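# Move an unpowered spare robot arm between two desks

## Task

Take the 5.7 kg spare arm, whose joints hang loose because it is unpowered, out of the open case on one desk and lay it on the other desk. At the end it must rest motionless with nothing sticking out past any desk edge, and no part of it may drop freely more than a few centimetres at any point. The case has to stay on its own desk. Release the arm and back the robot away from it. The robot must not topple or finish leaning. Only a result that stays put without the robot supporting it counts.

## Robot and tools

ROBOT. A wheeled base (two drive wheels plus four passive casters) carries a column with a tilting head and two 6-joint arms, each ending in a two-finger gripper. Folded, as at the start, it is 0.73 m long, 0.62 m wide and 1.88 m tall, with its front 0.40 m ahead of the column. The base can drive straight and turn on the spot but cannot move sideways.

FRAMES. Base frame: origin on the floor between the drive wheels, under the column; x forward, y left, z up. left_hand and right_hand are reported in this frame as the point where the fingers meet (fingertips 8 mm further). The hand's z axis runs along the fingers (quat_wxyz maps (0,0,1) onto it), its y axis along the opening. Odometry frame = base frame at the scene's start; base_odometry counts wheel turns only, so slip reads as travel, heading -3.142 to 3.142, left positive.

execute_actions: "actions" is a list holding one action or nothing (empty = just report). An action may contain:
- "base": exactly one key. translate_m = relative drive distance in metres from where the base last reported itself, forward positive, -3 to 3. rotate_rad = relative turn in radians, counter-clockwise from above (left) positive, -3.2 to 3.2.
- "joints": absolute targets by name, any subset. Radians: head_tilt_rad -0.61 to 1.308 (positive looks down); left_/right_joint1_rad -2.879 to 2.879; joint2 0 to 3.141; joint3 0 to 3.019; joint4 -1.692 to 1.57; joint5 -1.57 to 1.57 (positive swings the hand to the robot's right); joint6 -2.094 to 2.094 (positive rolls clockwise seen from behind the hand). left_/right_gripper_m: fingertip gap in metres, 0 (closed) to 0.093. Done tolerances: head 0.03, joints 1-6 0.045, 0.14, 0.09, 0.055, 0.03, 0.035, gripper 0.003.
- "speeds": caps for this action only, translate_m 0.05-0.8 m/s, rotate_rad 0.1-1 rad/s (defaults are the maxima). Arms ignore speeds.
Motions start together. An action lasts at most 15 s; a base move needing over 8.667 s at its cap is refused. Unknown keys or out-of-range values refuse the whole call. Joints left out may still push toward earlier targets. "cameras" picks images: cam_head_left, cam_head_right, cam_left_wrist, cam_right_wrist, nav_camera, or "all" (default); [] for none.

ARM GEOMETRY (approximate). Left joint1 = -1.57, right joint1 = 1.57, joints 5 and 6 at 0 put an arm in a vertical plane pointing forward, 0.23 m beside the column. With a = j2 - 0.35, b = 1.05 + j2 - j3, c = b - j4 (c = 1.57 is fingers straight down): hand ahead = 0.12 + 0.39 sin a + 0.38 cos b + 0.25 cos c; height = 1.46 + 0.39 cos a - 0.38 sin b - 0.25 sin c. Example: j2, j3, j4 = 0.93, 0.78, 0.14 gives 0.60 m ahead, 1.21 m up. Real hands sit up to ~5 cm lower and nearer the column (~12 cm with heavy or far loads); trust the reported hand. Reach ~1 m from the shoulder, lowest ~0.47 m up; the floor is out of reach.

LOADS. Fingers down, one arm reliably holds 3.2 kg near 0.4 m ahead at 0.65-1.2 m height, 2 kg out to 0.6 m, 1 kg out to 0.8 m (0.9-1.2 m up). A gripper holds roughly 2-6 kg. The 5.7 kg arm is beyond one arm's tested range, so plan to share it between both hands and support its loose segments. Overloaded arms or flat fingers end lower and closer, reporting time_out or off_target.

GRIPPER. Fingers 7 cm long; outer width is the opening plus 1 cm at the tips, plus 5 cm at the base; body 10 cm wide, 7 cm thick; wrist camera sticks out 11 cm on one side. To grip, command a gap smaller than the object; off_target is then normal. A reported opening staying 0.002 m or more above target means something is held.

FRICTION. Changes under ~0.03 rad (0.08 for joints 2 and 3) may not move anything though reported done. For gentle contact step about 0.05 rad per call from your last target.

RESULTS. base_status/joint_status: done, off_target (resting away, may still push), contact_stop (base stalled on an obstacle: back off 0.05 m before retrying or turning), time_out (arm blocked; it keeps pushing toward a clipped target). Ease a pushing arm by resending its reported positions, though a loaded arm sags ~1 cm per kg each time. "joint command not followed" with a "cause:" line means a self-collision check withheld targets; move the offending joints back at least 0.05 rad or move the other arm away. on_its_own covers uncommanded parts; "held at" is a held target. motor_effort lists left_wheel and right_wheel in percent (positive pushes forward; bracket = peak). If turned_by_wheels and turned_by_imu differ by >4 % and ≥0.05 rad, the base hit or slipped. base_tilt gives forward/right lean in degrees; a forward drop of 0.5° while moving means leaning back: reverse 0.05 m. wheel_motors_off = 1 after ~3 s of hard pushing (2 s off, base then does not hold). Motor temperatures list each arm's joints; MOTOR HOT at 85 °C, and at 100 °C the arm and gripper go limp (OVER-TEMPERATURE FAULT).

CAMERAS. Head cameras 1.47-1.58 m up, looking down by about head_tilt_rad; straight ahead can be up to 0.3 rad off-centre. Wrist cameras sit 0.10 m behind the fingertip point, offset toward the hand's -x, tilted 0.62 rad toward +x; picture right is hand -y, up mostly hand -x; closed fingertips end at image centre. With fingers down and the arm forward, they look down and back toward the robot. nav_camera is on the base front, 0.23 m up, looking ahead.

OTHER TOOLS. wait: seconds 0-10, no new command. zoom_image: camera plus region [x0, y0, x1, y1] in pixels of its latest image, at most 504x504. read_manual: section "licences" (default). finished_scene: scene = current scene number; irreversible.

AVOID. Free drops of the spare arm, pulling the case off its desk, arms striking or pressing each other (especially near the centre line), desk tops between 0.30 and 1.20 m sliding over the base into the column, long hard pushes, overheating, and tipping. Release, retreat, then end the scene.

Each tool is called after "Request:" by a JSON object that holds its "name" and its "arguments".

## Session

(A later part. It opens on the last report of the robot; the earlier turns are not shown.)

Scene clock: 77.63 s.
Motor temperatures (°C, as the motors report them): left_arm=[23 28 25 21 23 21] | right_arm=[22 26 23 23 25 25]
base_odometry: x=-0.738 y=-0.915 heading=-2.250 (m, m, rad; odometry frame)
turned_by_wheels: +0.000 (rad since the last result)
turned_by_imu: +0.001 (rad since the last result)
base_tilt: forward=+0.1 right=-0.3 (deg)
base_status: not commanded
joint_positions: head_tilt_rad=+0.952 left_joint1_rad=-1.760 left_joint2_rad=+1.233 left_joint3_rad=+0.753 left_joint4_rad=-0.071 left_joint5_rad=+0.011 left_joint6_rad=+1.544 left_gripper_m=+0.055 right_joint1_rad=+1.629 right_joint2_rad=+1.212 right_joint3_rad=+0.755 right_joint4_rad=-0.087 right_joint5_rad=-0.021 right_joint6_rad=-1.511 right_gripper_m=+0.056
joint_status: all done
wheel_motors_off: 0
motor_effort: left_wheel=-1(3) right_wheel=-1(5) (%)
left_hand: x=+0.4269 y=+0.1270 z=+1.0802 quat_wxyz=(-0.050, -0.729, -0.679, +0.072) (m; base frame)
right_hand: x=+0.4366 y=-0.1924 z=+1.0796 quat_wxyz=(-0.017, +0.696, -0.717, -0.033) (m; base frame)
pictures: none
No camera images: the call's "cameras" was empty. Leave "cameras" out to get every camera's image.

Request:
{"name": "execute_actions", "arguments": {"actions": [{"joints":{"left_joint2_rad":0.75,"left_joint3_rad":0.7,"left_joint4_rad":-0.35,"right_joint2_rad":0.75,"right_joint3_rad":0.7,"right_joint4_rad":-0.35}}], "cameras": []}}

Request:
{"name": "execute_actions", "arguments": {"actions": [{"joints":{"left_joint2_rad":0.5,"left_joint3_rad":0.72,"left_joint4_rad":-0.62,"right_joint2_rad":0.5,"right_joint3_rad":0.72,"right_joint4_rad":-0.62,"head_tilt_rad":0.6}}], "cameras": ["cam_head_right","cam_head_left"]}}

Request:
{"name": "execute_actions", "arguments": {"actions": [{"base":{"translate_m":-0.35},"speeds":{"translate_m":0.07}}], "cameras": ["cam_head_left"]}}

Scene clock: 82.10 s.
Motor temperatures (°C, as the motors report them): left_arm=[23 28 25 21 23 21] | right_arm=[22 26 23 23 25 25]
base_odometry: x=-0.738 y=-0.915 heading=-2.250 (m, m, rad; odometry frame)
turned_by_wheels: +0.000 (rad since the last result)
turned_by_imu: +0.001 (rad since the last result)
base_tilt: forward=+0.1 right=-0.3 (deg)
base_status: not commanded
joint_positions: head_tilt_rad=+0.952 left_joint1_rad=-1.792 left_joint2_rad=+0.854 left_joint3_rad=+0.653 left_joint4_rad=-0.334 left_joint5_rad=+0.032 left_joint6_rad=+1.561 left_gripper_m=+0.055 right_joint1_rad=+1.644 right_joint2_rad=+0.853 right_joint3_rad=+0.665 right_joint4_rad=-0.356 right_joint5_rad=-0.028 right_joint6_rad=-1.496 right_gripper_m=+0.056
joint_status: all done
wheel_motors_off: 0
motor_effort: left_wheel=+0(4) right_wheel=+0(4) (%)
left_hand: x=+0.4234 y=+0.1294 z=+1.1940 quat_wxyz=(-0.073, -0.738, -0.666, +0.084) (m; base frame)
right_hand: x=+0.4309 y=-0.1908 z=+1.1875 quat_wxyz=(-0.023, +0.693, -0.720, -0.040) (m; base frame)
pictures: none
No camera images: the call's "cameras" was empty. Leave "cameras" out to get every camera's image.

Scene clock: 83.27 s.
Motor temperatures (°C, as the motors report them): left_arm=[23 28 25 21 23 21] | right_arm=[22 26 23 23 25 25]
base_odometry: x=-0.738 y=-0.915 heading=-2.250 (m, m, rad; odometry frame)
turned_by_wheels: +0.000 (rad since the last result)
turned_by_imu: +0.000 (rad since the last result)
base_tilt: forward=+0.1 right=-0.2 (deg)
base_status: not commanded
joint_positions: head_tilt_rad=+0.618 left_joint1_rad=-1.819 left_joint2_rad=+0.597 left_joint3_rad=+0.646 left_joint4_rad=-0.590 left_joint5_rad=+0.064 left_joint6_rad=+1.576 left_gripper_m=+0.054 right_joint1_rad=+1.656 right_joint2_rad=+0.612 right_joint3_rad=+0.659 right_joint4_rad=-0.616 right_joint5_rad=-0.041 right_joint6_rad=-1.479 right_gripper_m=+0.056
joint_status: all done
wheel_motors_off: 0
motor_effort: left_wheel=+0(1) right_wheel=+1(1) (%)
left_hand: x=+0.4152 y=+0.1308 z=+1.2737 quat_wxyz=(-0.090, -0.745, -0.653, +0.105) (m; base frame)
right_hand: x=+0.4193 y=-0.1897 z=+1.2620 quat_wxyz=(-0.021, +0.688, -0.723, -0.057) (m; base frame)
pictures: cam_head_left, cam_head_right
Images, in order (width x height): cam_head_left 504x504, cam_head_right 504x504.

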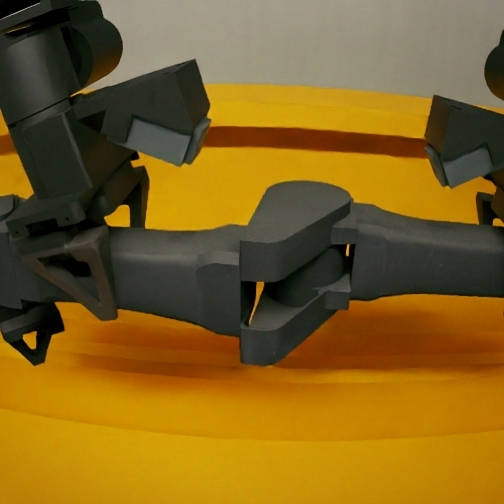

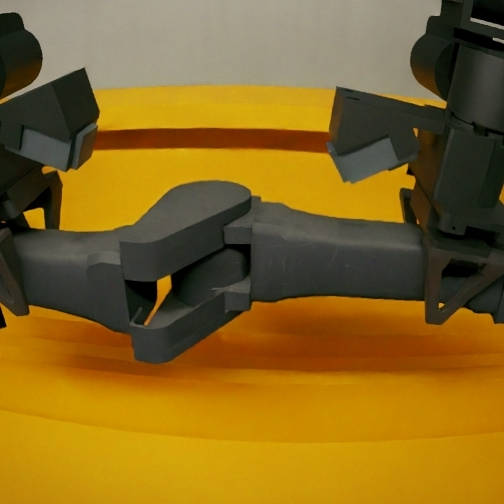

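Scene clock: 88.90 s.
Motor temperatures (°C, as the motors report them): left_arm=[23 28 26 21 26 22] | right_arm=[22 26 24 23 25 26]
base_odometry: x=-0.518 y=-0.642 heading=-2.249 (m, m, rad; odometry frame)
turned_by_wheels: +0.000 (rad since the last result)
turned_by_imu: +0.001 (rad since the last result)
base_tilt: forward=+0.0 right=-0.3 (deg)
base_status: done
joint_positions: head_tilt_rad=+0.617 left_joint1_rad=-1.819 left_joint2_rad=+0.599 left_joint3_rad=+0.639 left_joint4_rad=-0.596 left_joint5_rad=+0.063 left_joint6_rad=+1.572 left_gripper_m=+0.054 right_joint1_rad=+1.656 right_joint2_rad=+0.616 right_joint3_rad=+0.653 right_joint4_rad=-0.620 right_joint5_rad=-0.042 right_joint6_rad=-1.477 right_gripper_m=+0.056
joint_status: not commanded
wheel_motors_off: 0
motor_effort: left_wheel=-1(29) right_wheel=-2(40) (%)
left_hand: x=+0.4101 y=+0.1311 z=+1.2719 quat_wxyz=(-0.085, -0.744, -0.654, +0.110) (m; base frame)
right_hand: x=+0.4141 y=-0.1894 z=+1.2597 quat_wxyz=(-0.016, +0.688, -0.723, -0.063) (m; base frame)
pictures: cam_head_left
Images, in order (width x height): cam_head_left 504x504.

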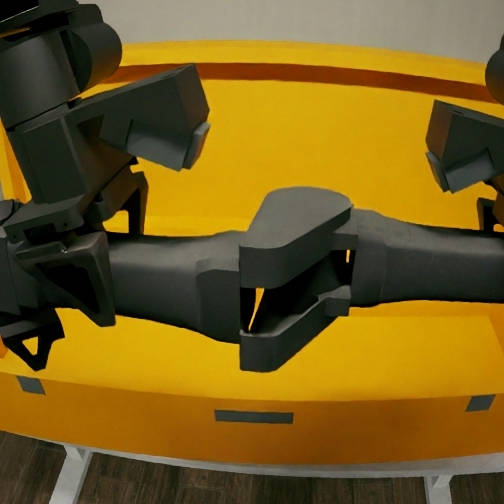

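Request:
{"name": "execute_actions", "arguments": {"actions": [{"base":{"translate_m":-0.6},"speeds":{"translate_m":0.15}}], "cameras": []}}

Request:
{"name": "execute_actions", "arguments": {"actions": [{"base":{"rotate_rad":3.1},"speeds":{"rotate_rad":0.45}}], "cameras": ["cam_head_left","cam_head_right","nav_camera"]}}

Scene clock: 96.63 s.
Motor temperatures (°C, as the motors report them): left_arm=[23 27 28 21 28 22] | right_arm=[22 27 25 23 26 26]
base_odometry: x=-0.141 y=-0.175 heading=-2.249 (m, m, rad; odometry frame)
turned_by_wheels: +0.001 (rad since the last result)
turned_by_imu: +0.002 (rad since the last result)
base_tilt: forward=+0.0 right=-0.3 (deg)
base_status: done
joint_positions: head_tilt_rad=+0.617 left_joint1_rad=-1.819 left_joint2_rad=+0.600 left_joint3_rad=+0.635 left_joint4_rad=-0.600 left_joint5_rad=+0.063 left_joint6_rad=+1.569 left_gripper_m=+0.054 right_joint1_rad=+1.657 right_joint2_rad=+0.618 right_joint3_rad=+0.648 right_joint4_rad=-0.622 right_joint5_rad=-0.042 right_joint6_rad=-1.477 right_gripper_m=+0.056
joint_status: not commanded
wheel_motors_off: 0
motor_effort: left_wheel=+1(28) right_wheel=-2(72) (%)
left_hand: x=+0.4061 y=+0.1313 z=+1.2707 quat_wxyz=(-0.081, -0.743, -0.655, +0.113) (m; base frame)
right_hand: x=+0.4102 y=-0.1892 z=+1.2583 quat_wxyz=(-0.013, +0.688, -0.723, -0.066) (m; base frame)
pictures: none
No camera images: the call's "cameras" was empty. Leave "cameras" out to get every camera's image.

Scene clock: 104.53 s.
Motor temperatures (°C, as the motors report them): left_arm=[24 27 29 21 30 22] | right_arm=[22 27 25 23 26 26]
base_odometry: x=-0.141 y=-0.175 heading=+0.850 (m, m, rad; odometry frame)
turned_by_wheels: +3.099 (rad since the last result)
turned_by_imu: +3.137 (rad since the last result)
base_tilt: forward=+0.1 right=-0.2 (deg)
base_status: done
joint_positions: head_tilt_rad=+0.617 left_joint1_rad=-1.819 left_joint2_rad=+0.600 left_joint3_rad=+0.635 left_joint4_rad=-0.600 left_joint5_rad=+0.062 left_joint6_rad=+1.568 left_gripper_m=+0.054 right_joint1_rad=+1.658 right_joint2_rad=+0.618 right_joint3_rad=+0.648 right_joint4_rad=-0.622 right_joint5_rad=-0.043 right_joint6_rad=-1.477 right_gripper_m=+0.056
joint_status: not commanded
wheel_motors_off: 0
motor_effort: left_wheel=-4(32) right_wheel=+4(59) (%)
left_hand: x=+0.4061 y=+0.1316 z=+1.2707 quat_wxyz=(-0.080, -0.743, -0.655, +0.113) (m; base frame)
right_hand: x=+0.4102 y=-0.1888 z=+1.2584 quat_wxyz=(-0.013, +0.688, -0.723, -0.067) (m; base frame)
pictures: cam_head_left, cam_head_right, nav_camera
Images, in order (width x height): cam_head_left 504x504, cam_head_right 504x504, nav_camera 504x504.

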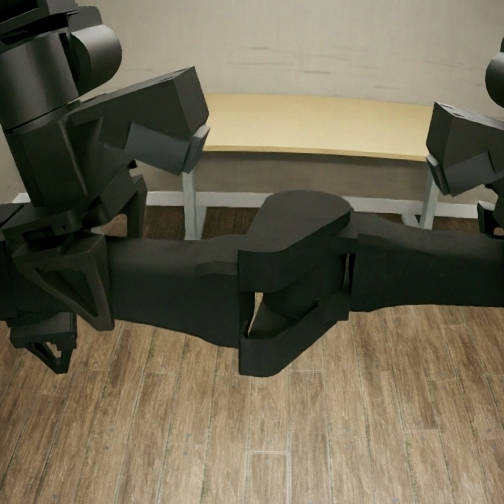

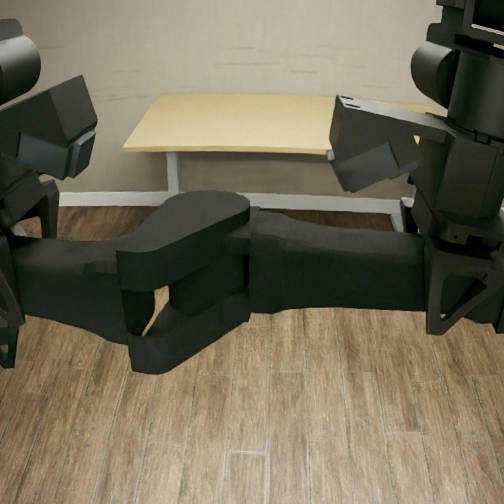

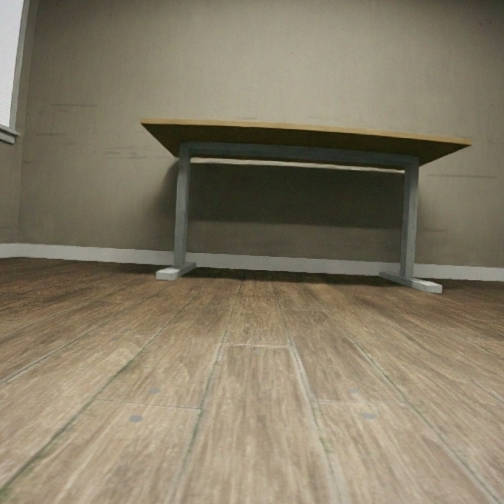

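Request:
{"name": "execute_actions", "arguments": {"actions": [{"base":{"rotate_rad":-0.14},"speeds":{"rotate_rad":0.3}}], "cameras": []}}

Request:
{"name": "execute_actions", "arguments": {"actions": [{"base":{"translate_m":1.2},"speeds":{"translate_m":0.2},"joints":{"head_tilt_rad":0.9}}], "cameras": ["cam_head_left","cam_head_right","nav_camera"]}}

Scene clock: 109.37 s.
Motor temperatures (°C, as the motors report them): left_arm=[24 27 30 21 31 22] | right_arm=[22 27 26 23 26 26]
base_odometry: x=-0.141 y=-0.175 heading=+0.711 (m, m, rad; odometry frame)
turned_by_wheels: -0.139 (rad since the last result)
turned_by_imu: -0.140 (rad since the last result)
base_tilt: forward=+0.1 right=-0.2 (deg)
base_status: done
joint_positions: head_tilt_rad=+0.617 left_joint1_rad=-1.819 left_joint2_rad=+0.600 left_joint3_rad=+0.635 left_joint4_rad=-0.600 left_joint5_rad=+0.061 left_joint6_rad=+1.569 left_gripper_m=+0.054 right_joint1_rad=+1.658 right_joint2_rad=+0.618 right_joint3_rad=+0.648 right_joint4_rad=-0.622 right_joint5_rad=-0.042 right_joint6_rad=-1.476 right_gripper_m=+0.056
joint_status: not commanded
wheel_motors_off: 0
motor_effort: left_wheel=+4(22) right_wheel=-5(28) (%)
left_hand: x=+0.4061 y=+0.1316 z=+1.2706 quat_wxyz=(-0.080, -0.743, -0.655, +0.112) (m; base frame)
right_hand: x=+0.4102 y=-0.1888 z=+1.2584 quat_wxyz=(-0.013, +0.688, -0.723, -0.066) (m; base frame)
pictures: none
No camera images: the call's "cameras" was empty. Leave "cameras" out to get every camera's image.

Scene clock: 116.63 s.
Motor temperatures (°C, as the motors report them): left_arm=[24 27 30 21 32 22] | right_arm=[22 27 26 23 26 26]
base_odometry: x=+0.767 y=+0.608 heading=+0.712 (m, m, rad; odometry frame)
turned_by_wheels: +0.001 (rad since the last result)
turned_by_imu: +0.004 (rad since the last result)
base_tilt: forward=+0.0 right=-0.4 (deg)
base_status: done
joint_positions: head_tilt_rad=+0.901 left_joint1_rad=-1.819 left_joint2_rad=+0.601 left_joint3_rad=+0.638 left_joint4_rad=-0.603 left_joint5_rad=+0.061 left_joint6_rad=+1.568 left_gripper_m=+0.054 right_joint1_rad=+1.658 right_joint2_rad=+0.621 right_joint3_rad=+0.651 right_joint4_rad=-0.622 right_joint5_rad=-0.043 right_joint6_rad=-1.478 right_gripper_m=+0.056
joint_status: all done
wheel_motors_off: 0
motor_effort: left_wheel=+1(51) right_wheel=-1(48) (%)
left_hand: x=+0.4069 y=+0.1318 z=+1.2710 quat_wxyz=(-0.080, -0.743, -0.655, +0.113) (m; base frame)
right_hand: x=+0.4117 y=-0.1886 z=+1.2583 quat_wxyz=(-0.014, +0.688, -0.722, -0.066) (m; base frame)
pictures: cam_head_left, cam_head_right, nav_camera
Images, in order (width x height): cam_head_left 504x504, cam_head_right 504x504, nav_camera 504x504.

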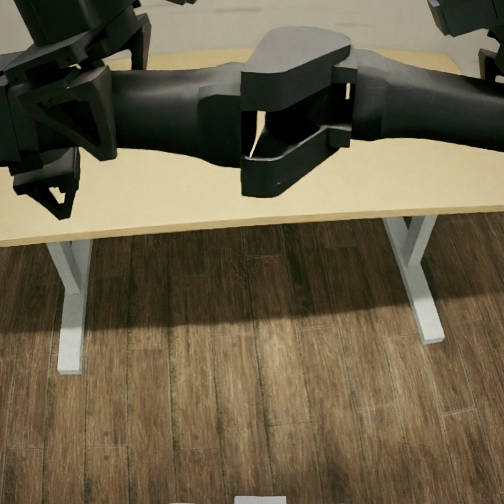

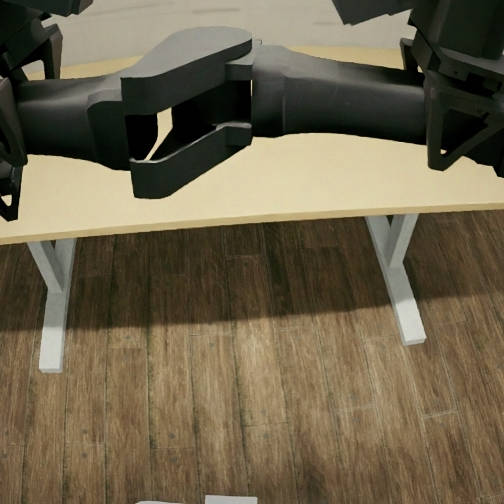

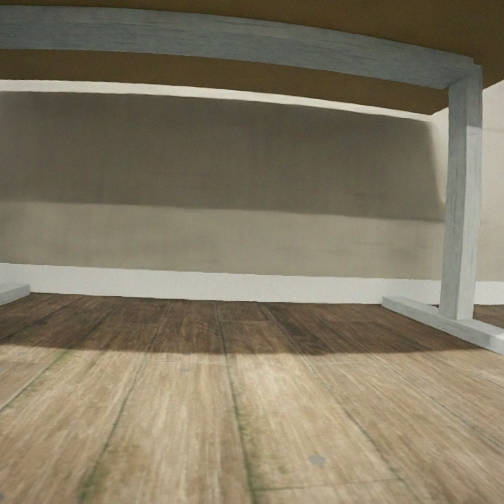

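Request:
{"name": "execute_actions", "arguments": {"actions": [{"base":{"rotate_rad":0.09},"speeds":{"rotate_rad":0.3}}], "cameras": []}}

Request:
{"name": "execute_actions", "arguments": {"actions": [{"base":{"translate_m":0.4},"speeds":{"translate_m":0.15},"joints":{"head_tilt_rad":1.1}}], "cameras": ["cam_head_left","cam_head_right"]}}

Scene clock: 121.90 s.
Motor temperatures (°C, as the motors report them): left_arm=[24 27 31 21 32 22] | right_arm=[22 27 26 23 26 26]
base_odometry: x=+0.768 y=+0.609 heading=+0.801 (m, m, rad; odometry frame)
turned_by_wheels: +0.089 (rad since the last result)
turned_by_imu: +0.090 (rad since the last result)
base_tilt: forward=+0.1 right=-0.3 (deg)
base_status: done
joint_positions: head_tilt_rad=+0.901 left_joint1_rad=-1.813 left_joint2_rad=+0.601 left_joint3_rad=+0.637 left_joint4_rad=-0.605 left_joint5_rad=+0.058 left_joint6_rad=+1.562 left_gripper_m=+0.054 right_joint1_rad=+1.659 right_joint2_rad=+0.621 right_joint3_rad=+0.651 right_joint4_rad=-0.620 right_joint5_rad=-0.053 right_joint6_rad=-1.476 right_gripper_m=+0.056
joint_status: not commanded
wheel_motors_off: 0
motor_effort: left_wheel=-1(39) right_wheel=+1(43) (%)
left_hand: x=+0.4063 y=+0.1341 z=+1.2703 quat_wxyz=(-0.076, -0.740, -0.659, +0.111) (m; base frame)
right_hand: x=+0.4120 y=-0.1865 z=+1.2586 quat_wxyz=(-0.018, +0.688, -0.723, -0.070) (m; base frame)
pictures: none
No camera images: the call's "cameras" was empty. Leave "cameras" out to get every camera's image.

Scene clock: 125.63 s.
Motor temperatures (°C, as the motors report them): left_arm=[24 27 31 21 32 22] | right_arm=[22 27 26 23 27 26]
base_odometry: x=+1.046 y=+0.896 heading=+0.802 (m, m, rad; odometry frame)
turned_by_wheels: +0.001 (rad since the last result)
turned_by_imu: +0.002 (rad since the last result)
base_tilt: forward=+0.1 right=-0.3 (deg)
base_status: done
joint_positions: head_tilt_rad=+1.099 left_joint1_rad=-1.813 left_joint2_rad=+0.603 left_joint3_rad=+0.635 left_joint4_rad=-0.604 left_joint5_rad=+0.057 left_joint6_rad=+1.554 left_gripper_m=+0.054 right_joint1_rad=+1.659 right_joint2_rad=+0.619 right_joint3_rad=+0.654 right_joint4_rad=-0.619 right_joint5_rad=-0.053 right_joint6_rad=-1.479 right_gripper_m=+0.056
joint_status: all done
wheel_motors_off: 0
motor_effort: left_wheel=+1(52) right_wheel=-3(42) (%)
left_hand: x=+0.4048 y=+0.1342 z=+1.2693 quat_wxyz=(-0.074, -0.738, -0.661, +0.112) (m; base frame)
right_hand: x=+0.4138 y=-0.1864 z=+1.2593 quat_wxyz=(-0.020, +0.689, -0.722, -0.068) (m; base frame)
pictures: cam_head_left, cam_head_right
Images, in order (width x height): cam_head_left 504x504, cam_head_right 504x504.

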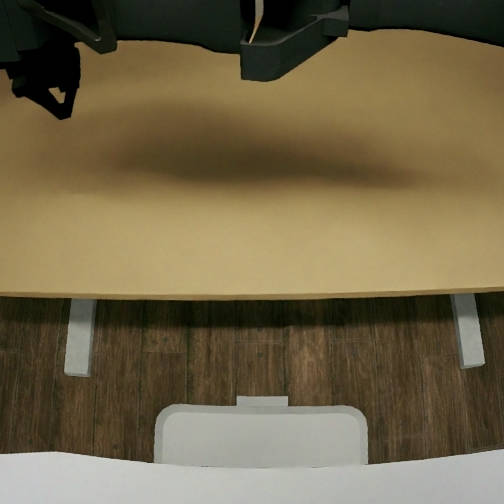

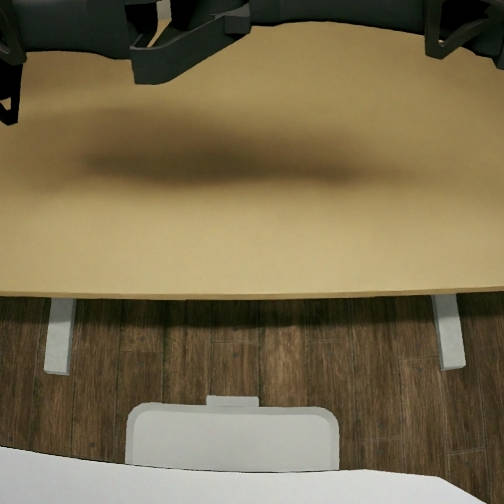

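Request:
{"name": "execute_actions", "arguments": {"actions": [{"base":{"translate_m":0.25},"speeds":{"translate_m":0.08},"joints":{"left_joint2_rad":0.75,"left_joint3_rad":0.72,"left_joint4_rad":-0.33,"right_joint2_rad":0.82,"right_joint3_rad":0.72,"right_joint4_rad":-0.33}}], "cameras": []}}

Request:
{"name": "execute_actions", "arguments": {"actions": [{"joints":{"left_joint2_rad":1.08,"left_joint3_rad":0.78,"left_joint4_rad":-0.12,"right_joint2_rad":1.12,"right_joint3_rad":0.78,"right_joint4_rad":-0.12}}], "cameras": []}}

Request:
{"name": "execute_actions", "arguments": {"actions": [{"joints":{"left_joint2_rad":1.38,"left_joint3_rad":0.9,"left_joint4_rad":0.02,"right_joint2_rad":1.4,"right_joint3_rad":0.9,"right_joint4_rad":0.02}}], "cameras": ["cam_head_left","cam_head_right"]}}

Scene clock: 132.33 s.
Motor temperatures (°C, as the motors report them): left_arm=[24 28 31 21 31 22] | right_arm=[22 27 26 23 27 26]
base_odometry: x=+1.220 y=+1.076 heading=+0.802 (m, m, rad; odometry frame)
turned_by_wheels: +0.000 (rad since the last result)
turned_by_imu: +0.002 (rad since the last result)
base_tilt: forward=+0.1 right=-0.3 (deg)
base_status: done
joint_positions: head_tilt_rad=+1.100 left_joint1_rad=-1.773 left_joint2_rad=+0.890 left_joint3_rad=+0.661 left_joint4_rad=-0.340 left_joint5_rad=+0.027 left_joint6_rad=+1.535 left_gripper_m=+0.054 right_joint1_rad=+1.652 right_joint2_rad=+0.926 right_joint3_rad=+0.699 right_joint4_rad=-0.330 right_joint5_rad=-0.045 right_joint6_rad=-1.509 right_gripper_m=+0.055
joint_status: all done
wheel_motors_off: 0
motor_effort: left_wheel=+1(31) right_wheel=-1(37) (%)
left_hand: x=+0.4180 y=+0.1364 z=+1.1827 quat_wxyz=(-0.053, -0.727, -0.679, +0.088) (m; base frame)
right_hand: x=+0.4370 y=-0.1829 z=+1.1689 quat_wxyz=(-0.027, +0.698, -0.713, -0.054) (m; base frame)
pictures: none
No camera images: the call's "cameras" was empty. Leave "cameras" out to get every camera's image.

Scene clock: 133.83 s.
Motor temperatures (°C, as the motors report them): left_arm=[24 28 31 21 31 22] | right_arm=[22 27 26 23 27 26]
base_odometry: x=+1.220 y=+1.076 heading=+0.802 (m, m, rad; odometry frame)
turned_by_wheels: +0.000 (rad since the last result)
turned_by_imu: +0.000 (rad since the last result)
base_tilt: forward=+0.0 right=-0.3 (deg)
base_status: not commanded
joint_positions: head_tilt_rad=+1.100 left_joint1_rad=-1.755 left_joint2_rad=+1.223 left_joint3_rad=+0.763 left_joint4_rad=-0.131 left_joint5_rad=+0.017 left_joint6_rad=+1.533 left_gripper_m=+0.054 right_joint1_rad=+1.631 right_joint2_rad=+1.228 right_joint3_rad=+0.789 right_joint4_rad=-0.117 right_joint5_rad=-0.029 right_joint6_rad=-1.520 right_gripper_m=+0.055
joint_status: left_joint2_rad off_target (ended at +1.223, target +1.080); the others done
wheel_motors_off: 0
motor_effort: left_wheel=+2(3) right_wheel=+0(5) (%)
left_hand: x=+0.4231 y=+0.1296 z=+1.0836 quat_wxyz=(-0.036, -0.725, -0.683, +0.086) (m; base frame)
right_hand: x=+0.4444 y=-0.1896 z=+1.0756 quat_wxyz=(-0.016, +0.699, -0.714, -0.041) (m; base frame)
pictures: none
No camera images: the call's "cameras" was empty. Leave "cameras" out to get every camera's image.

Scene clock: 135.53 s.
Motor temperatures (°C, as the motors report them): left_arm=[24 28 30 21 30 22] | right_arm=[22 27 26 23 26 26]
base_odometry: x=+1.220 y=+1.076 heading=+0.802 (m, m, rad; odometry frame)
turned_by_wheels: +0.000 (rad since the last result)
turned_by_imu: +0.000 (rad since the last result)
base_tilt: forward=+0.1 right=-0.3 (deg)
base_status: not commanded
joint_positions: head_tilt_rad=+1.100 left_joint1_rad=-1.741 left_joint2_rad=+1.512 left_joint3_rad=+0.909 left_joint4_rad=+0.005 left_joint5_rad=+0.012 left_joint6_rad=+1.532 left_gripper_m=+0.054 right_joint1_rad=+1.616 right_joint2_rad=+1.500 right_joint3_rad=+0.926 right_joint4_rad=+0.024 right_joint5_rad=-0.020 right_joint6_rad=-1.533 right_gripper_m=+0.055
joint_status: all done
wheel_motors_off: 0
motor_effort: left_wheel=+2(4) right_wheel=-1(7) (%)
left_hand: x=+0.4244 y=+0.1235 z=+0.9894 quat_wxyz=(-0.027, -0.722, -0.686, +0.082) (m; base frame)
right_hand: x=+0.4495 y=-0.1954 z=+0.9854 quat_wxyz=(-0.011, +0.701, -0.712, -0.030) (m; base frame)
pictures: cam_head_left, cam_head_right
Images, in order (width x height): cam_head_left 504x504, cam_head_right 504x504.

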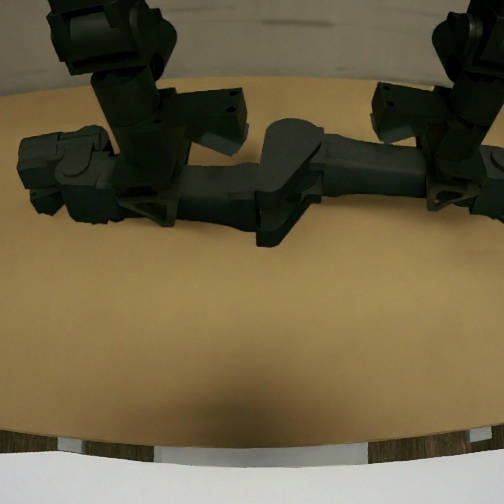

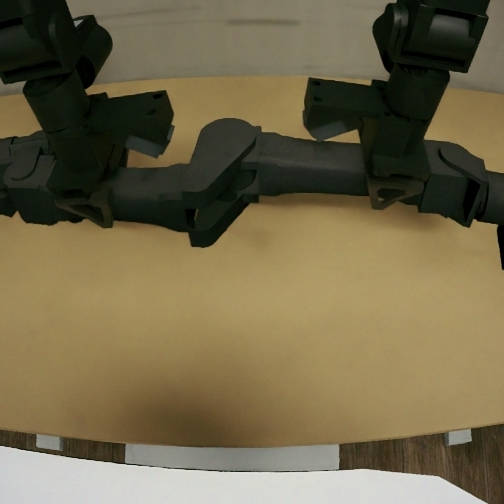

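Request:
{"name": "execute_actions", "arguments": {"actions": [{"joints":{"left_joint1_rad":-1.62,"right_joint1_rad":1.72,"left_joint2_rad":1.56,"left_joint3_rad":1.0,"left_joint4_rad":0.12,"right_joint2_rad":1.58,"right_joint3_rad":1.0,"right_joint4_rad":0.12}}], "cameras": ["cam_head_left"]}}

Request:
{"name": "execute_actions", "arguments": {"actions": [{"joints":{"left_joint1_rad":-1.69,"right_joint1_rad":1.64,"left_joint2_rad":1.68,"left_joint3_rad":1.07,"left_joint4_rad":0.18,"right_joint2_rad":1.72,"right_joint3_rad":1.07,"right_joint4_rad":0.18}}], "cameras": ["cam_head_left","cam_head_right"]}}

Scene clock: 140.63 s.
Motor temperatures (°C, as the motors report them): left_arm=[23 29 29 21 29 22] | right_arm=[22 28 25 23 26 26]
base_odometry: x=+1.220 y=+1.076 heading=+0.802 (m, m, rad; odometry frame)
turned_by_wheels: +0.000 (rad since the last result)
turned_by_imu: +0.001 (rad since the last result)
base_tilt: forward=+0.1 right=-0.2 (deg)
base_status: not commanded
joint_positions: head_tilt_rad=+1.100 left_joint1_rad=-1.639 left_joint2_rad=+1.681 left_joint3_rad=+1.001 left_joint4_rad=+0.107 left_joint5_rad=+0.008 left_joint6_rad=+1.586 left_gripper_m=+0.054 right_joint1_rad=+1.708 right_joint2_rad=+1.680 right_joint3_rad=+1.038 right_joint4_rad=+0.122 right_joint5_rad=+0.008 right_joint6_rad=-1.495 right_gripper_m=+0.055
joint_status: all done
wheel_motors_off: 0
motor_effort: left_wheel=+3(3) right_wheel=-3(10) (%)
left_hand: x=+0.4259 y=+0.1798 z=+0.9248 quat_wxyz=(-0.007, -0.724, -0.688, +0.041) (m; base frame)
right_hand: x=+0.4507 y=-0.1382 z=+0.9264 quat_wxyz=(-0.039, +0.703, -0.709, -0.039) (m; base frame)
pictures: cam_head_left
Images, in order (width x height): cam_head_left 504x504.

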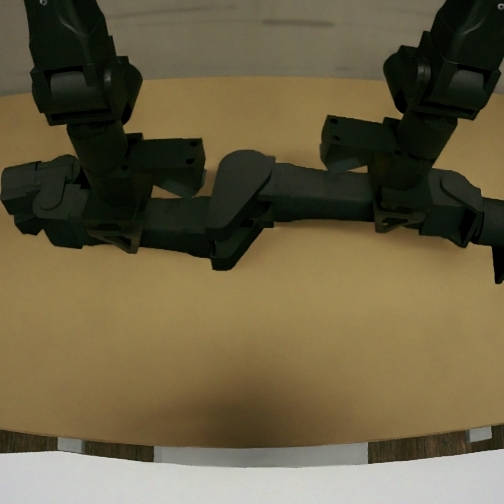

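Scene clock: 141.70 s.
Motor temperatures (°C, as the motors report them): left_arm=[23 29 29 21 29 22] | right_arm=[22 28 25 23 26 26]
base_odometry: x=+1.220 y=+1.076 heading=+0.802 (m, m, rad; odometry frame)
turned_by_wheels: +0.000 (rad since the last result)
turned_by_imu: +0.000 (rad since the last result)
base_tilt: forward=+0.1 right=-0.3 (deg)
base_status: not commanded
joint_positions: head_tilt_rad=+1.100 left_joint1_rad=-1.703 left_joint2_rad=+1.770 left_joint3_rad=+1.064 left_joint4_rad=+0.157 left_joint5_rad=-0.003 left_joint6_rad=+1.568 left_gripper_m=+0.054 right_joint1_rad=+1.635 right_joint2_rad=+1.799 right_joint3_rad=+1.116 right_joint4_rad=+0.188 right_joint5_rad=-0.011 right_joint6_rad=-1.505 right_gripper_m=+0.054
joint_status: all done
wheel_motors_off: 0
motor_effort: left_wheel=+0(5) right_wheel=-2(6) (%)
left_hand: x=+0.4264 y=+0.1379 z=+0.8962 quat_wxyz=(-0.030, -0.728, -0.683, +0.048) (m; base frame)
right_hand: x=+0.4514 y=-0.1797 z=+0.8797 quat_wxyz=(-0.033, +0.694, -0.719, -0.015) (m; base frame)
pictures: cam_head_left, cam_head_right
Images, in order (width x height): cam_head_left 504x504, cam_head_right 504x504.

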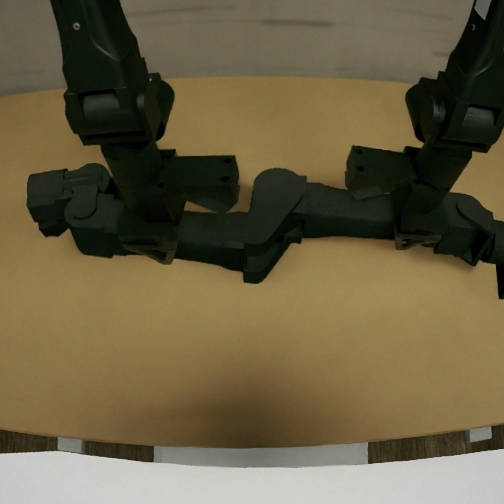

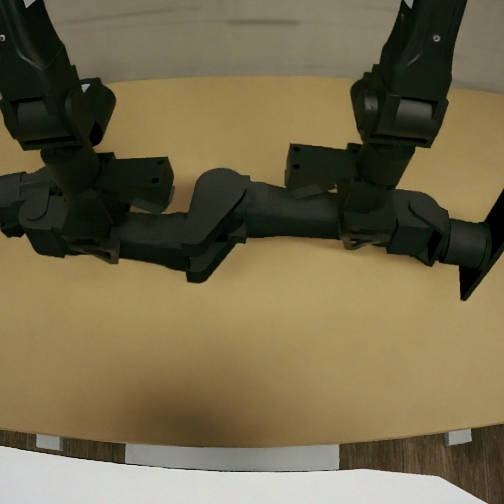

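Left is propped on the tip. Drag right further, lowering.

Request:
{"name": "execute_actions", "arguments": {"actions": [{"joints":{"left_joint1_rad":-1.77,"right_joint1_rad":1.56,"left_joint2_rad":1.76,"left_joint3_rad":1.1,"left_joint4_rad":0.2,"right_joint2_rad":1.76,"right_joint3_rad":1.1,"right_joint4_rad":0.2}}], "cameras": ["cam_head_left","cam_head_right","cam_left_wrist"]}}

Scene clock: 144.77 s.
Motor temperatures (°C, as the motors report them): left_arm=[23 29 28 21 28 22] | right_arm=[22 28 25 23 26 26]
base_odometry: x=+1.220 y=+1.076 heading=+0.802 (m, m, rad; odometry frame)
turned_by_wheels: +0.000 (rad since the last result)
turned_by_imu: +0.001 (rad since the last result)
base_tilt: forward=+0.1 right=-0.3 (deg)
base_status: not commanded
joint_positions: head_tilt_rad=+1.100 left_joint1_rad=-1.770 left_joint2_rad=+1.824 left_joint3_rad=+1.091 left_joint4_rad=+0.173 left_joint5_rad=-0.011 left_joint6_rad=+1.529 left_gripper_m=+0.053 right_joint1_rad=+1.566 right_joint2_rad=+1.838 right_joint3_rad=+1.135 right_joint4_rad=+0.202 right_joint5_rad=-0.029 right_joint6_rad=-1.541 right_gripper_m=+0.054
joint_status: all done
wheel_motors_off: 0
motor_effort: left_wheel=+3(4) right_wheel=-1(4) (%)
left_hand: x=+0.4124 y=+0.0928 z=+0.8840 quat_wxyz=(-0.043, -0.726, -0.683, +0.070) (m; base frame)
right_hand: x=+0.4447 y=-0.2241 z=+0.8648 quat_wxyz=(-0.016, +0.696, -0.718, -0.001) (m; base frame)
pictures: cam_head_left, cam_head_right, cam_left_wrist
Images, in order (width x height): cam_head_left 504x504, cam_head_right 504x504, cam_left_wrist 616x616.

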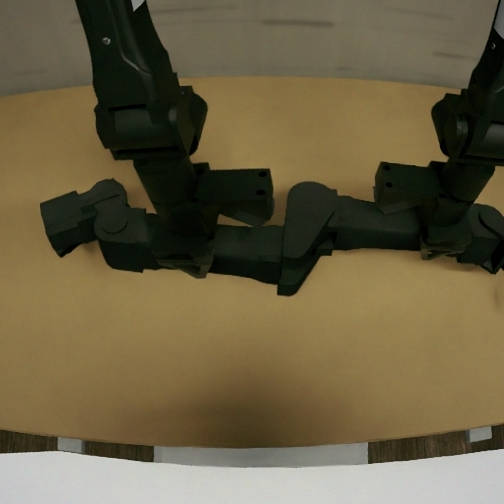

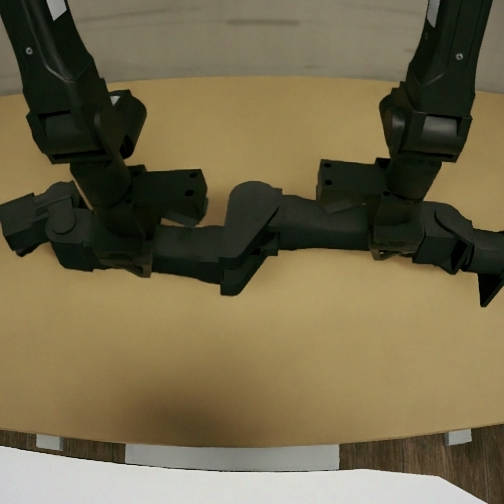

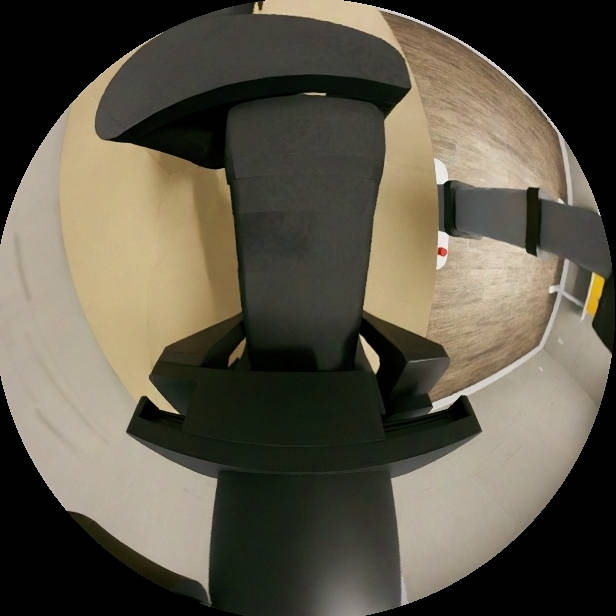

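Request:
{"name": "execute_actions", "arguments": {"actions": [{"joints":{"left_joint1_rad":-1.8,"right_joint1_rad":1.54,"left_joint2_rad":1.9,"left_joint3_rad":1.18,"left_joint4_rad":0.25,"right_joint2_rad":1.88,"right_joint3_rad":1.17,"right_joint4_rad":0.25}}], "cameras": ["cam_head_left","cam_head_right"]}}

Request:
{"name": "execute_actions", "arguments": {"actions": [{"joints":{"left_joint2_rad":2.03,"left_joint3_rad":1.25,"left_joint4_rad":0.29,"right_joint2_rad":1.99,"right_joint3_rad":1.23,"right_joint4_rad":0.28}}], "cameras": ["cam_head_left","cam_head_right"]}}

Scene clock: 156.60 s.
Motor temperatures (°C, as the motors report them): left_arm=[23 29 27 21 27 22] | right_arm=[22 28 24 23 25 26]
base_odometry: x=+1.220 y=+1.076 heading=+0.802 (m, m, rad; odometry frame)
turned_by_wheels: +0.000 (rad since the last result)
turned_by_imu: +0.001 (rad since the last result)
base_tilt: forward=+0.1 right=-0.3 (deg)
base_status: not commanded
joint_positions: head_tilt_rad=+1.100 left_joint1_rad=-1.773 left_joint2_rad=+1.997 left_joint3_rad=+1.206 left_joint4_rad=+0.233 left_joint5_rad=+0.000 left_joint6_rad=+1.531 left_gripper_m=+0.053 right_joint1_rad=+1.552 right_joint2_rad=+1.967 right_joint3_rad=+1.206 right_joint4_rad=+0.252 right_joint5_rad=-0.014 right_joint6_rad=-1.548 right_gripper_m=+0.054
joint_status: all done
wheel_motors_off: 0
motor_effort: left_wheel=+1(3) right_wheel=-2(5) (%)
left_hand: x=+0.3907 y=+0.0804 z=+0.8239 quat_wxyz=(-0.048, -0.727, -0.681, +0.074) (m; base frame)
right_hand: x=+0.4222 y=-0.2368 z=+0.8199 quat_wxyz=(-0.005, +0.696, -0.718, +0.006) (m; base frame)
pictures: cam_head_left, cam_head_right
Images, in order (width x height): cam_head_left 504x504, cam_head_right 504x504.

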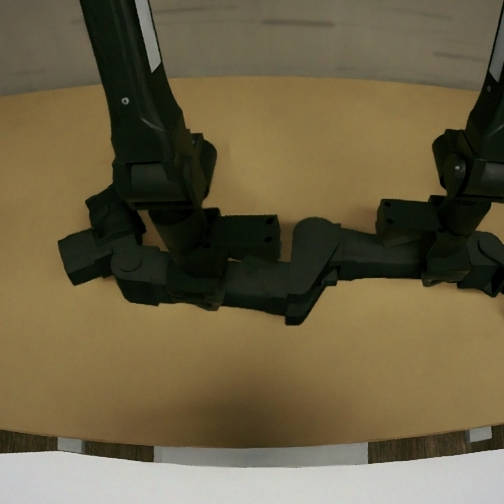

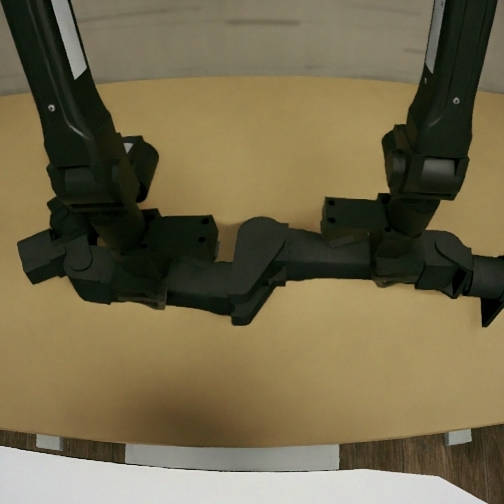

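Scene clock: 157.43 s.
Motor temperatures (°C, as the motors report them): left_arm=[23 29 27 21 27 22] | right_arm=[22 28 24 23 25 26]
base_odometry: x=+1.220 y=+1.076 heading=+0.802 (m, m, rad; odometry frame)
turned_by_wheels: +0.000 (rad since the last result)
turned_by_imu: +0.000 (rad since the last result)
base_tilt: forward=+0.1 right=-0.3 (deg)
base_status: not commanded
joint_positions: head_tilt_rad=+1.100 left_joint1_rad=-1.773 left_joint2_rad=+2.088 left_joint3_rad=+1.277 left_joint4_rad=+0.273 left_joint5_rad=-0.002 left_joint6_rad=+1.524 left_gripper_m=+0.053 right_joint1_rad=+1.548 right_joint2_rad=+2.048 right_joint3_rad=+1.275 right_joint4_rad=+0.280 right_joint5_rad=-0.010 right_joint6_rad=-1.556 right_gripper_m=+0.054
joint_status: all done
wheel_motors_off: 0
motor_effort: left_wheel=+1(2) right_wheel=-2(3) (%)
left_hand: x=+0.3831 y=+0.0754 z=+0.7916 quat_wxyz=(-0.054, -0.724, -0.684, +0.068) (m; base frame)
right_hand: x=+0.4181 y=-0.2409 z=+0.7900 quat_wxyz=(-0.007, +0.698, -0.716, +0.014) (m; base frame)
pictures: cam_head_left, cam_head_right
Images, in order (width x height): cam_head_left 504x504, cam_head_right 504x504.

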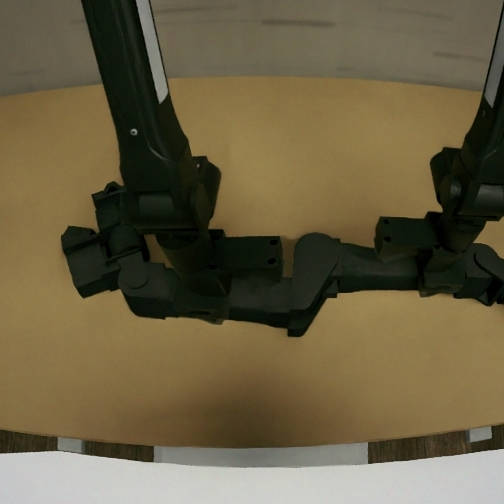

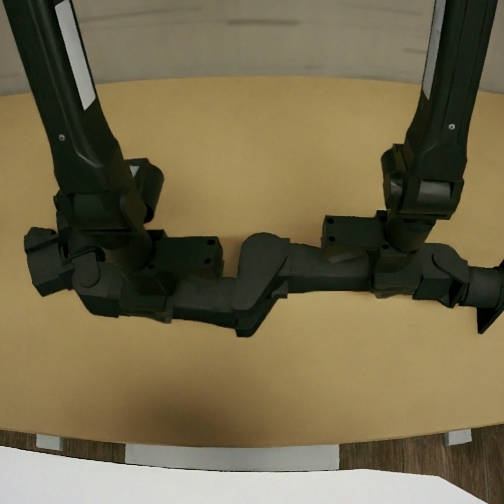

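It flopped flat and is down. Release and retreat.

Request:
{"name": "execute_actions", "arguments": {"actions": [{"joints":{"left_gripper_m":0.093,"right_gripper_m":0.093,"left_joint1_rad":-1.77,"left_joint2_rad":2.09,"left_joint3_rad":1.27,"right_joint2_rad":2.05,"right_joint3_rad":1.27,"right_joint1_rad":1.55}}], "cameras": []}}

Request:
{"name": "execute_actions", "arguments": {"actions": [{"joints":{"left_joint2_rad":1.7,"left_joint3_rad":1.0,"left_joint4_rad":0.2,"right_joint2_rad":1.7,"right_joint3_rad":1.0,"right_joint4_rad":0.2}}], "cameras": []}}

Request:
{"name": "execute_actions", "arguments": {"actions": [{"base":{"translate_m":-0.7},"joints":{"left_joint1_rad":-1.57,"left_joint2_rad":0.95,"left_joint3_rad":0.5,"left_joint4_rad":-0.3,"right_joint1_rad":1.57,"right_joint2_rad":0.95,"right_joint3_rad":0.5,"right_joint4_rad":-0.3,"head_tilt_rad":0.75},"speeds":{"translate_m":0.3}}], "cameras": ["cam_head_right","cam_head_left","nav_camera"]}}

Scene clock: 162.17 s.
Motor temperatures (°C, as the motors report them): left_arm=[23 29 27 21 27 22] | right_arm=[22 28 24 23 25 26]
base_odometry: x=+1.220 y=+1.076 heading=+0.802 (m, m, rad; odometry frame)
turned_by_wheels: +0.000 (rad since the last result)
turned_by_imu: +0.001 (rad since the last result)
base_tilt: forward=+0.1 right=-0.3 (deg)
base_status: not commanded
joint_positions: head_tilt_rad=+1.100 left_joint1_rad=-1.769 left_joint2_rad=+2.115 left_joint3_rad=+1.281 left_joint4_rad=+0.276 left_joint5_rad=+0.001 left_joint6_rad=+1.512 left_gripper_m=+0.093 right_joint1_rad=+1.550 right_joint2_rad=+2.061 right_joint3_rad=+1.279 right_joint4_rad=+0.280 right_joint5_rad=-0.008 right_joint6_rad=-1.562 right_gripper_m=+0.093
joint_status: all done
wheel_motors_off: 0
motor_effort: left_wheel=+2(2) right_wheel=-1(3) (%)
left_hand: x=+0.3687 y=+0.0781 z=+0.7838 quat_wxyz=(-0.046, -0.720, -0.689, +0.074) (m; base frame)
right_hand: x=+0.4120 y=-0.2396 z=+0.7858 quat_wxyz=(-0.004, +0.700, -0.714, +0.011) (m; base frame)
pictures: none
No camera images: the call's "cameras" was empty. Leave "cameras" out to get every camera's image.

Scene clock: 163.47 s.
Motor temperatures (°C, as the motors report them): left_arm=[23 28 27 21 26 22] | right_arm=[22 28 24 23 25 26]
base_odometry: x=+1.220 y=+1.076 heading=+0.802 (m, m, rad; odometry frame)
turned_by_wheels: +0.000 (rad since the last result)
turned_by_imu: +0.000 (rad since the last result)
base_tilt: forward=+0.1 right=-0.3 (deg)
base_status: not commanded
joint_positions: head_tilt_rad=+1.100 left_joint1_rad=-1.769 left_joint2_rad=+1.688 left_joint3_rad=+1.007 left_joint4_rad=+0.209 left_joint5_rad=+0.001 left_joint6_rad=+1.511 left_gripper_m=+0.093 right_joint1_rad=+1.550 right_joint2_rad=+1.689 right_joint3_rad=+1.008 right_joint4_rad=+0.208 right_joint5_rad=-0.009 right_joint6_rad=-1.564 right_gripper_m=+0.093
joint_status: all done
wheel_motors_off: 0
motor_effort: left_wheel=+1(1) right_wheel=-2(2) (%)
left_hand: x=+0.4452 y=+0.0962 z=+0.9319 quat_wxyz=(-0.079, -0.716, -0.692, +0.046) (m; base frame)
right_hand: x=+0.4509 y=-0.2374 z=+0.9204 quat_wxyz=(-0.015, +0.701, -0.713, +0.021) (m; base frame)
pictures: none
No camera images: the call's "cameras" was empty. Leave "cameras" out to get every camera's image.

Scene clock: 166.80 s.
Motor temperatures (°C, as the motors report them): left_arm=[23 28 26 21 26 22] | right_arm=[22 27 24 23 25 26]
base_odometry: x=+0.733 y=+0.572 heading=+0.803 (m, m, rad; odometry frame)
turned_by_wheels: +0.000 (rad since the last result)
turned_by_imu: +0.000 (rad since the last result)
base_tilt: forward=+0.1 right=-0.3 (deg)
base_status: done
joint_positions: head_tilt_rad=+0.766 left_joint1_rad=-1.569 left_joint2_rad=+0.955 left_joint3_rad=+0.499 left_joint4_rad=-0.292 left_joint5_rad=-0.002 left_joint6_rad=+1.510 left_gripper_m=+0.093 right_joint1_rad=+1.566 right_joint2_rad=+0.945 right_joint3_rad=+0.499 right_joint4_rad=-0.294 right_joint5_rad=-0.009 right_joint6_rad=-1.564 right_gripper_m=+0.093
joint_status: all done
wheel_motors_off: 0
motor_effort: left_wheel=+0(29) right_wheel=-1(42) (%)
left_hand: x=+0.3150 y=+0.2257 z=+1.1511 quat_wxyz=(+0.083, -0.681, -0.724, +0.076) (m; base frame)
right_hand: x=+0.3173 y=-0.2259 z=+1.1531 quat_wxyz=(+0.075, +0.699, -0.707, -0.078) (m; base frame)
pictures: cam_head_left, cam_head_right, nav_camera
Images, in order (width x height): cam_head_left 504x504, cam_head_right 504x504, nav_camera 504x504.

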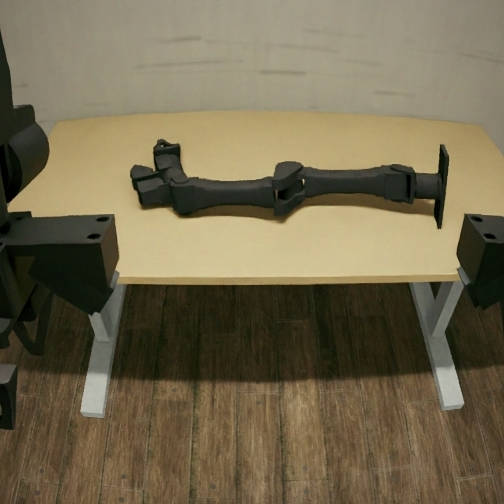

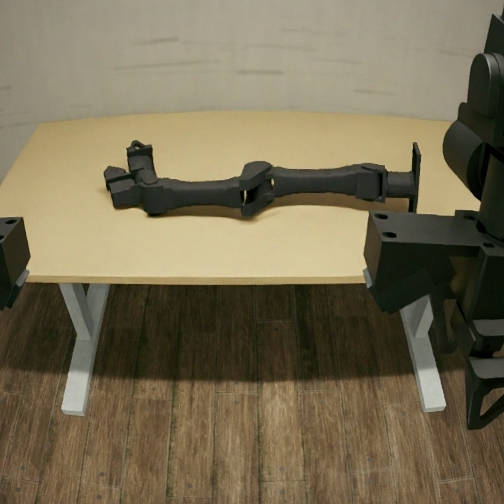

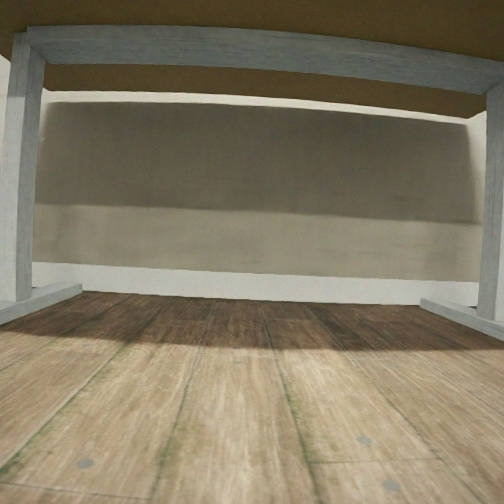

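Request:
{"name": "finished_scene", "arguments": {"scene": 2}}

The scene is finished: the task was done.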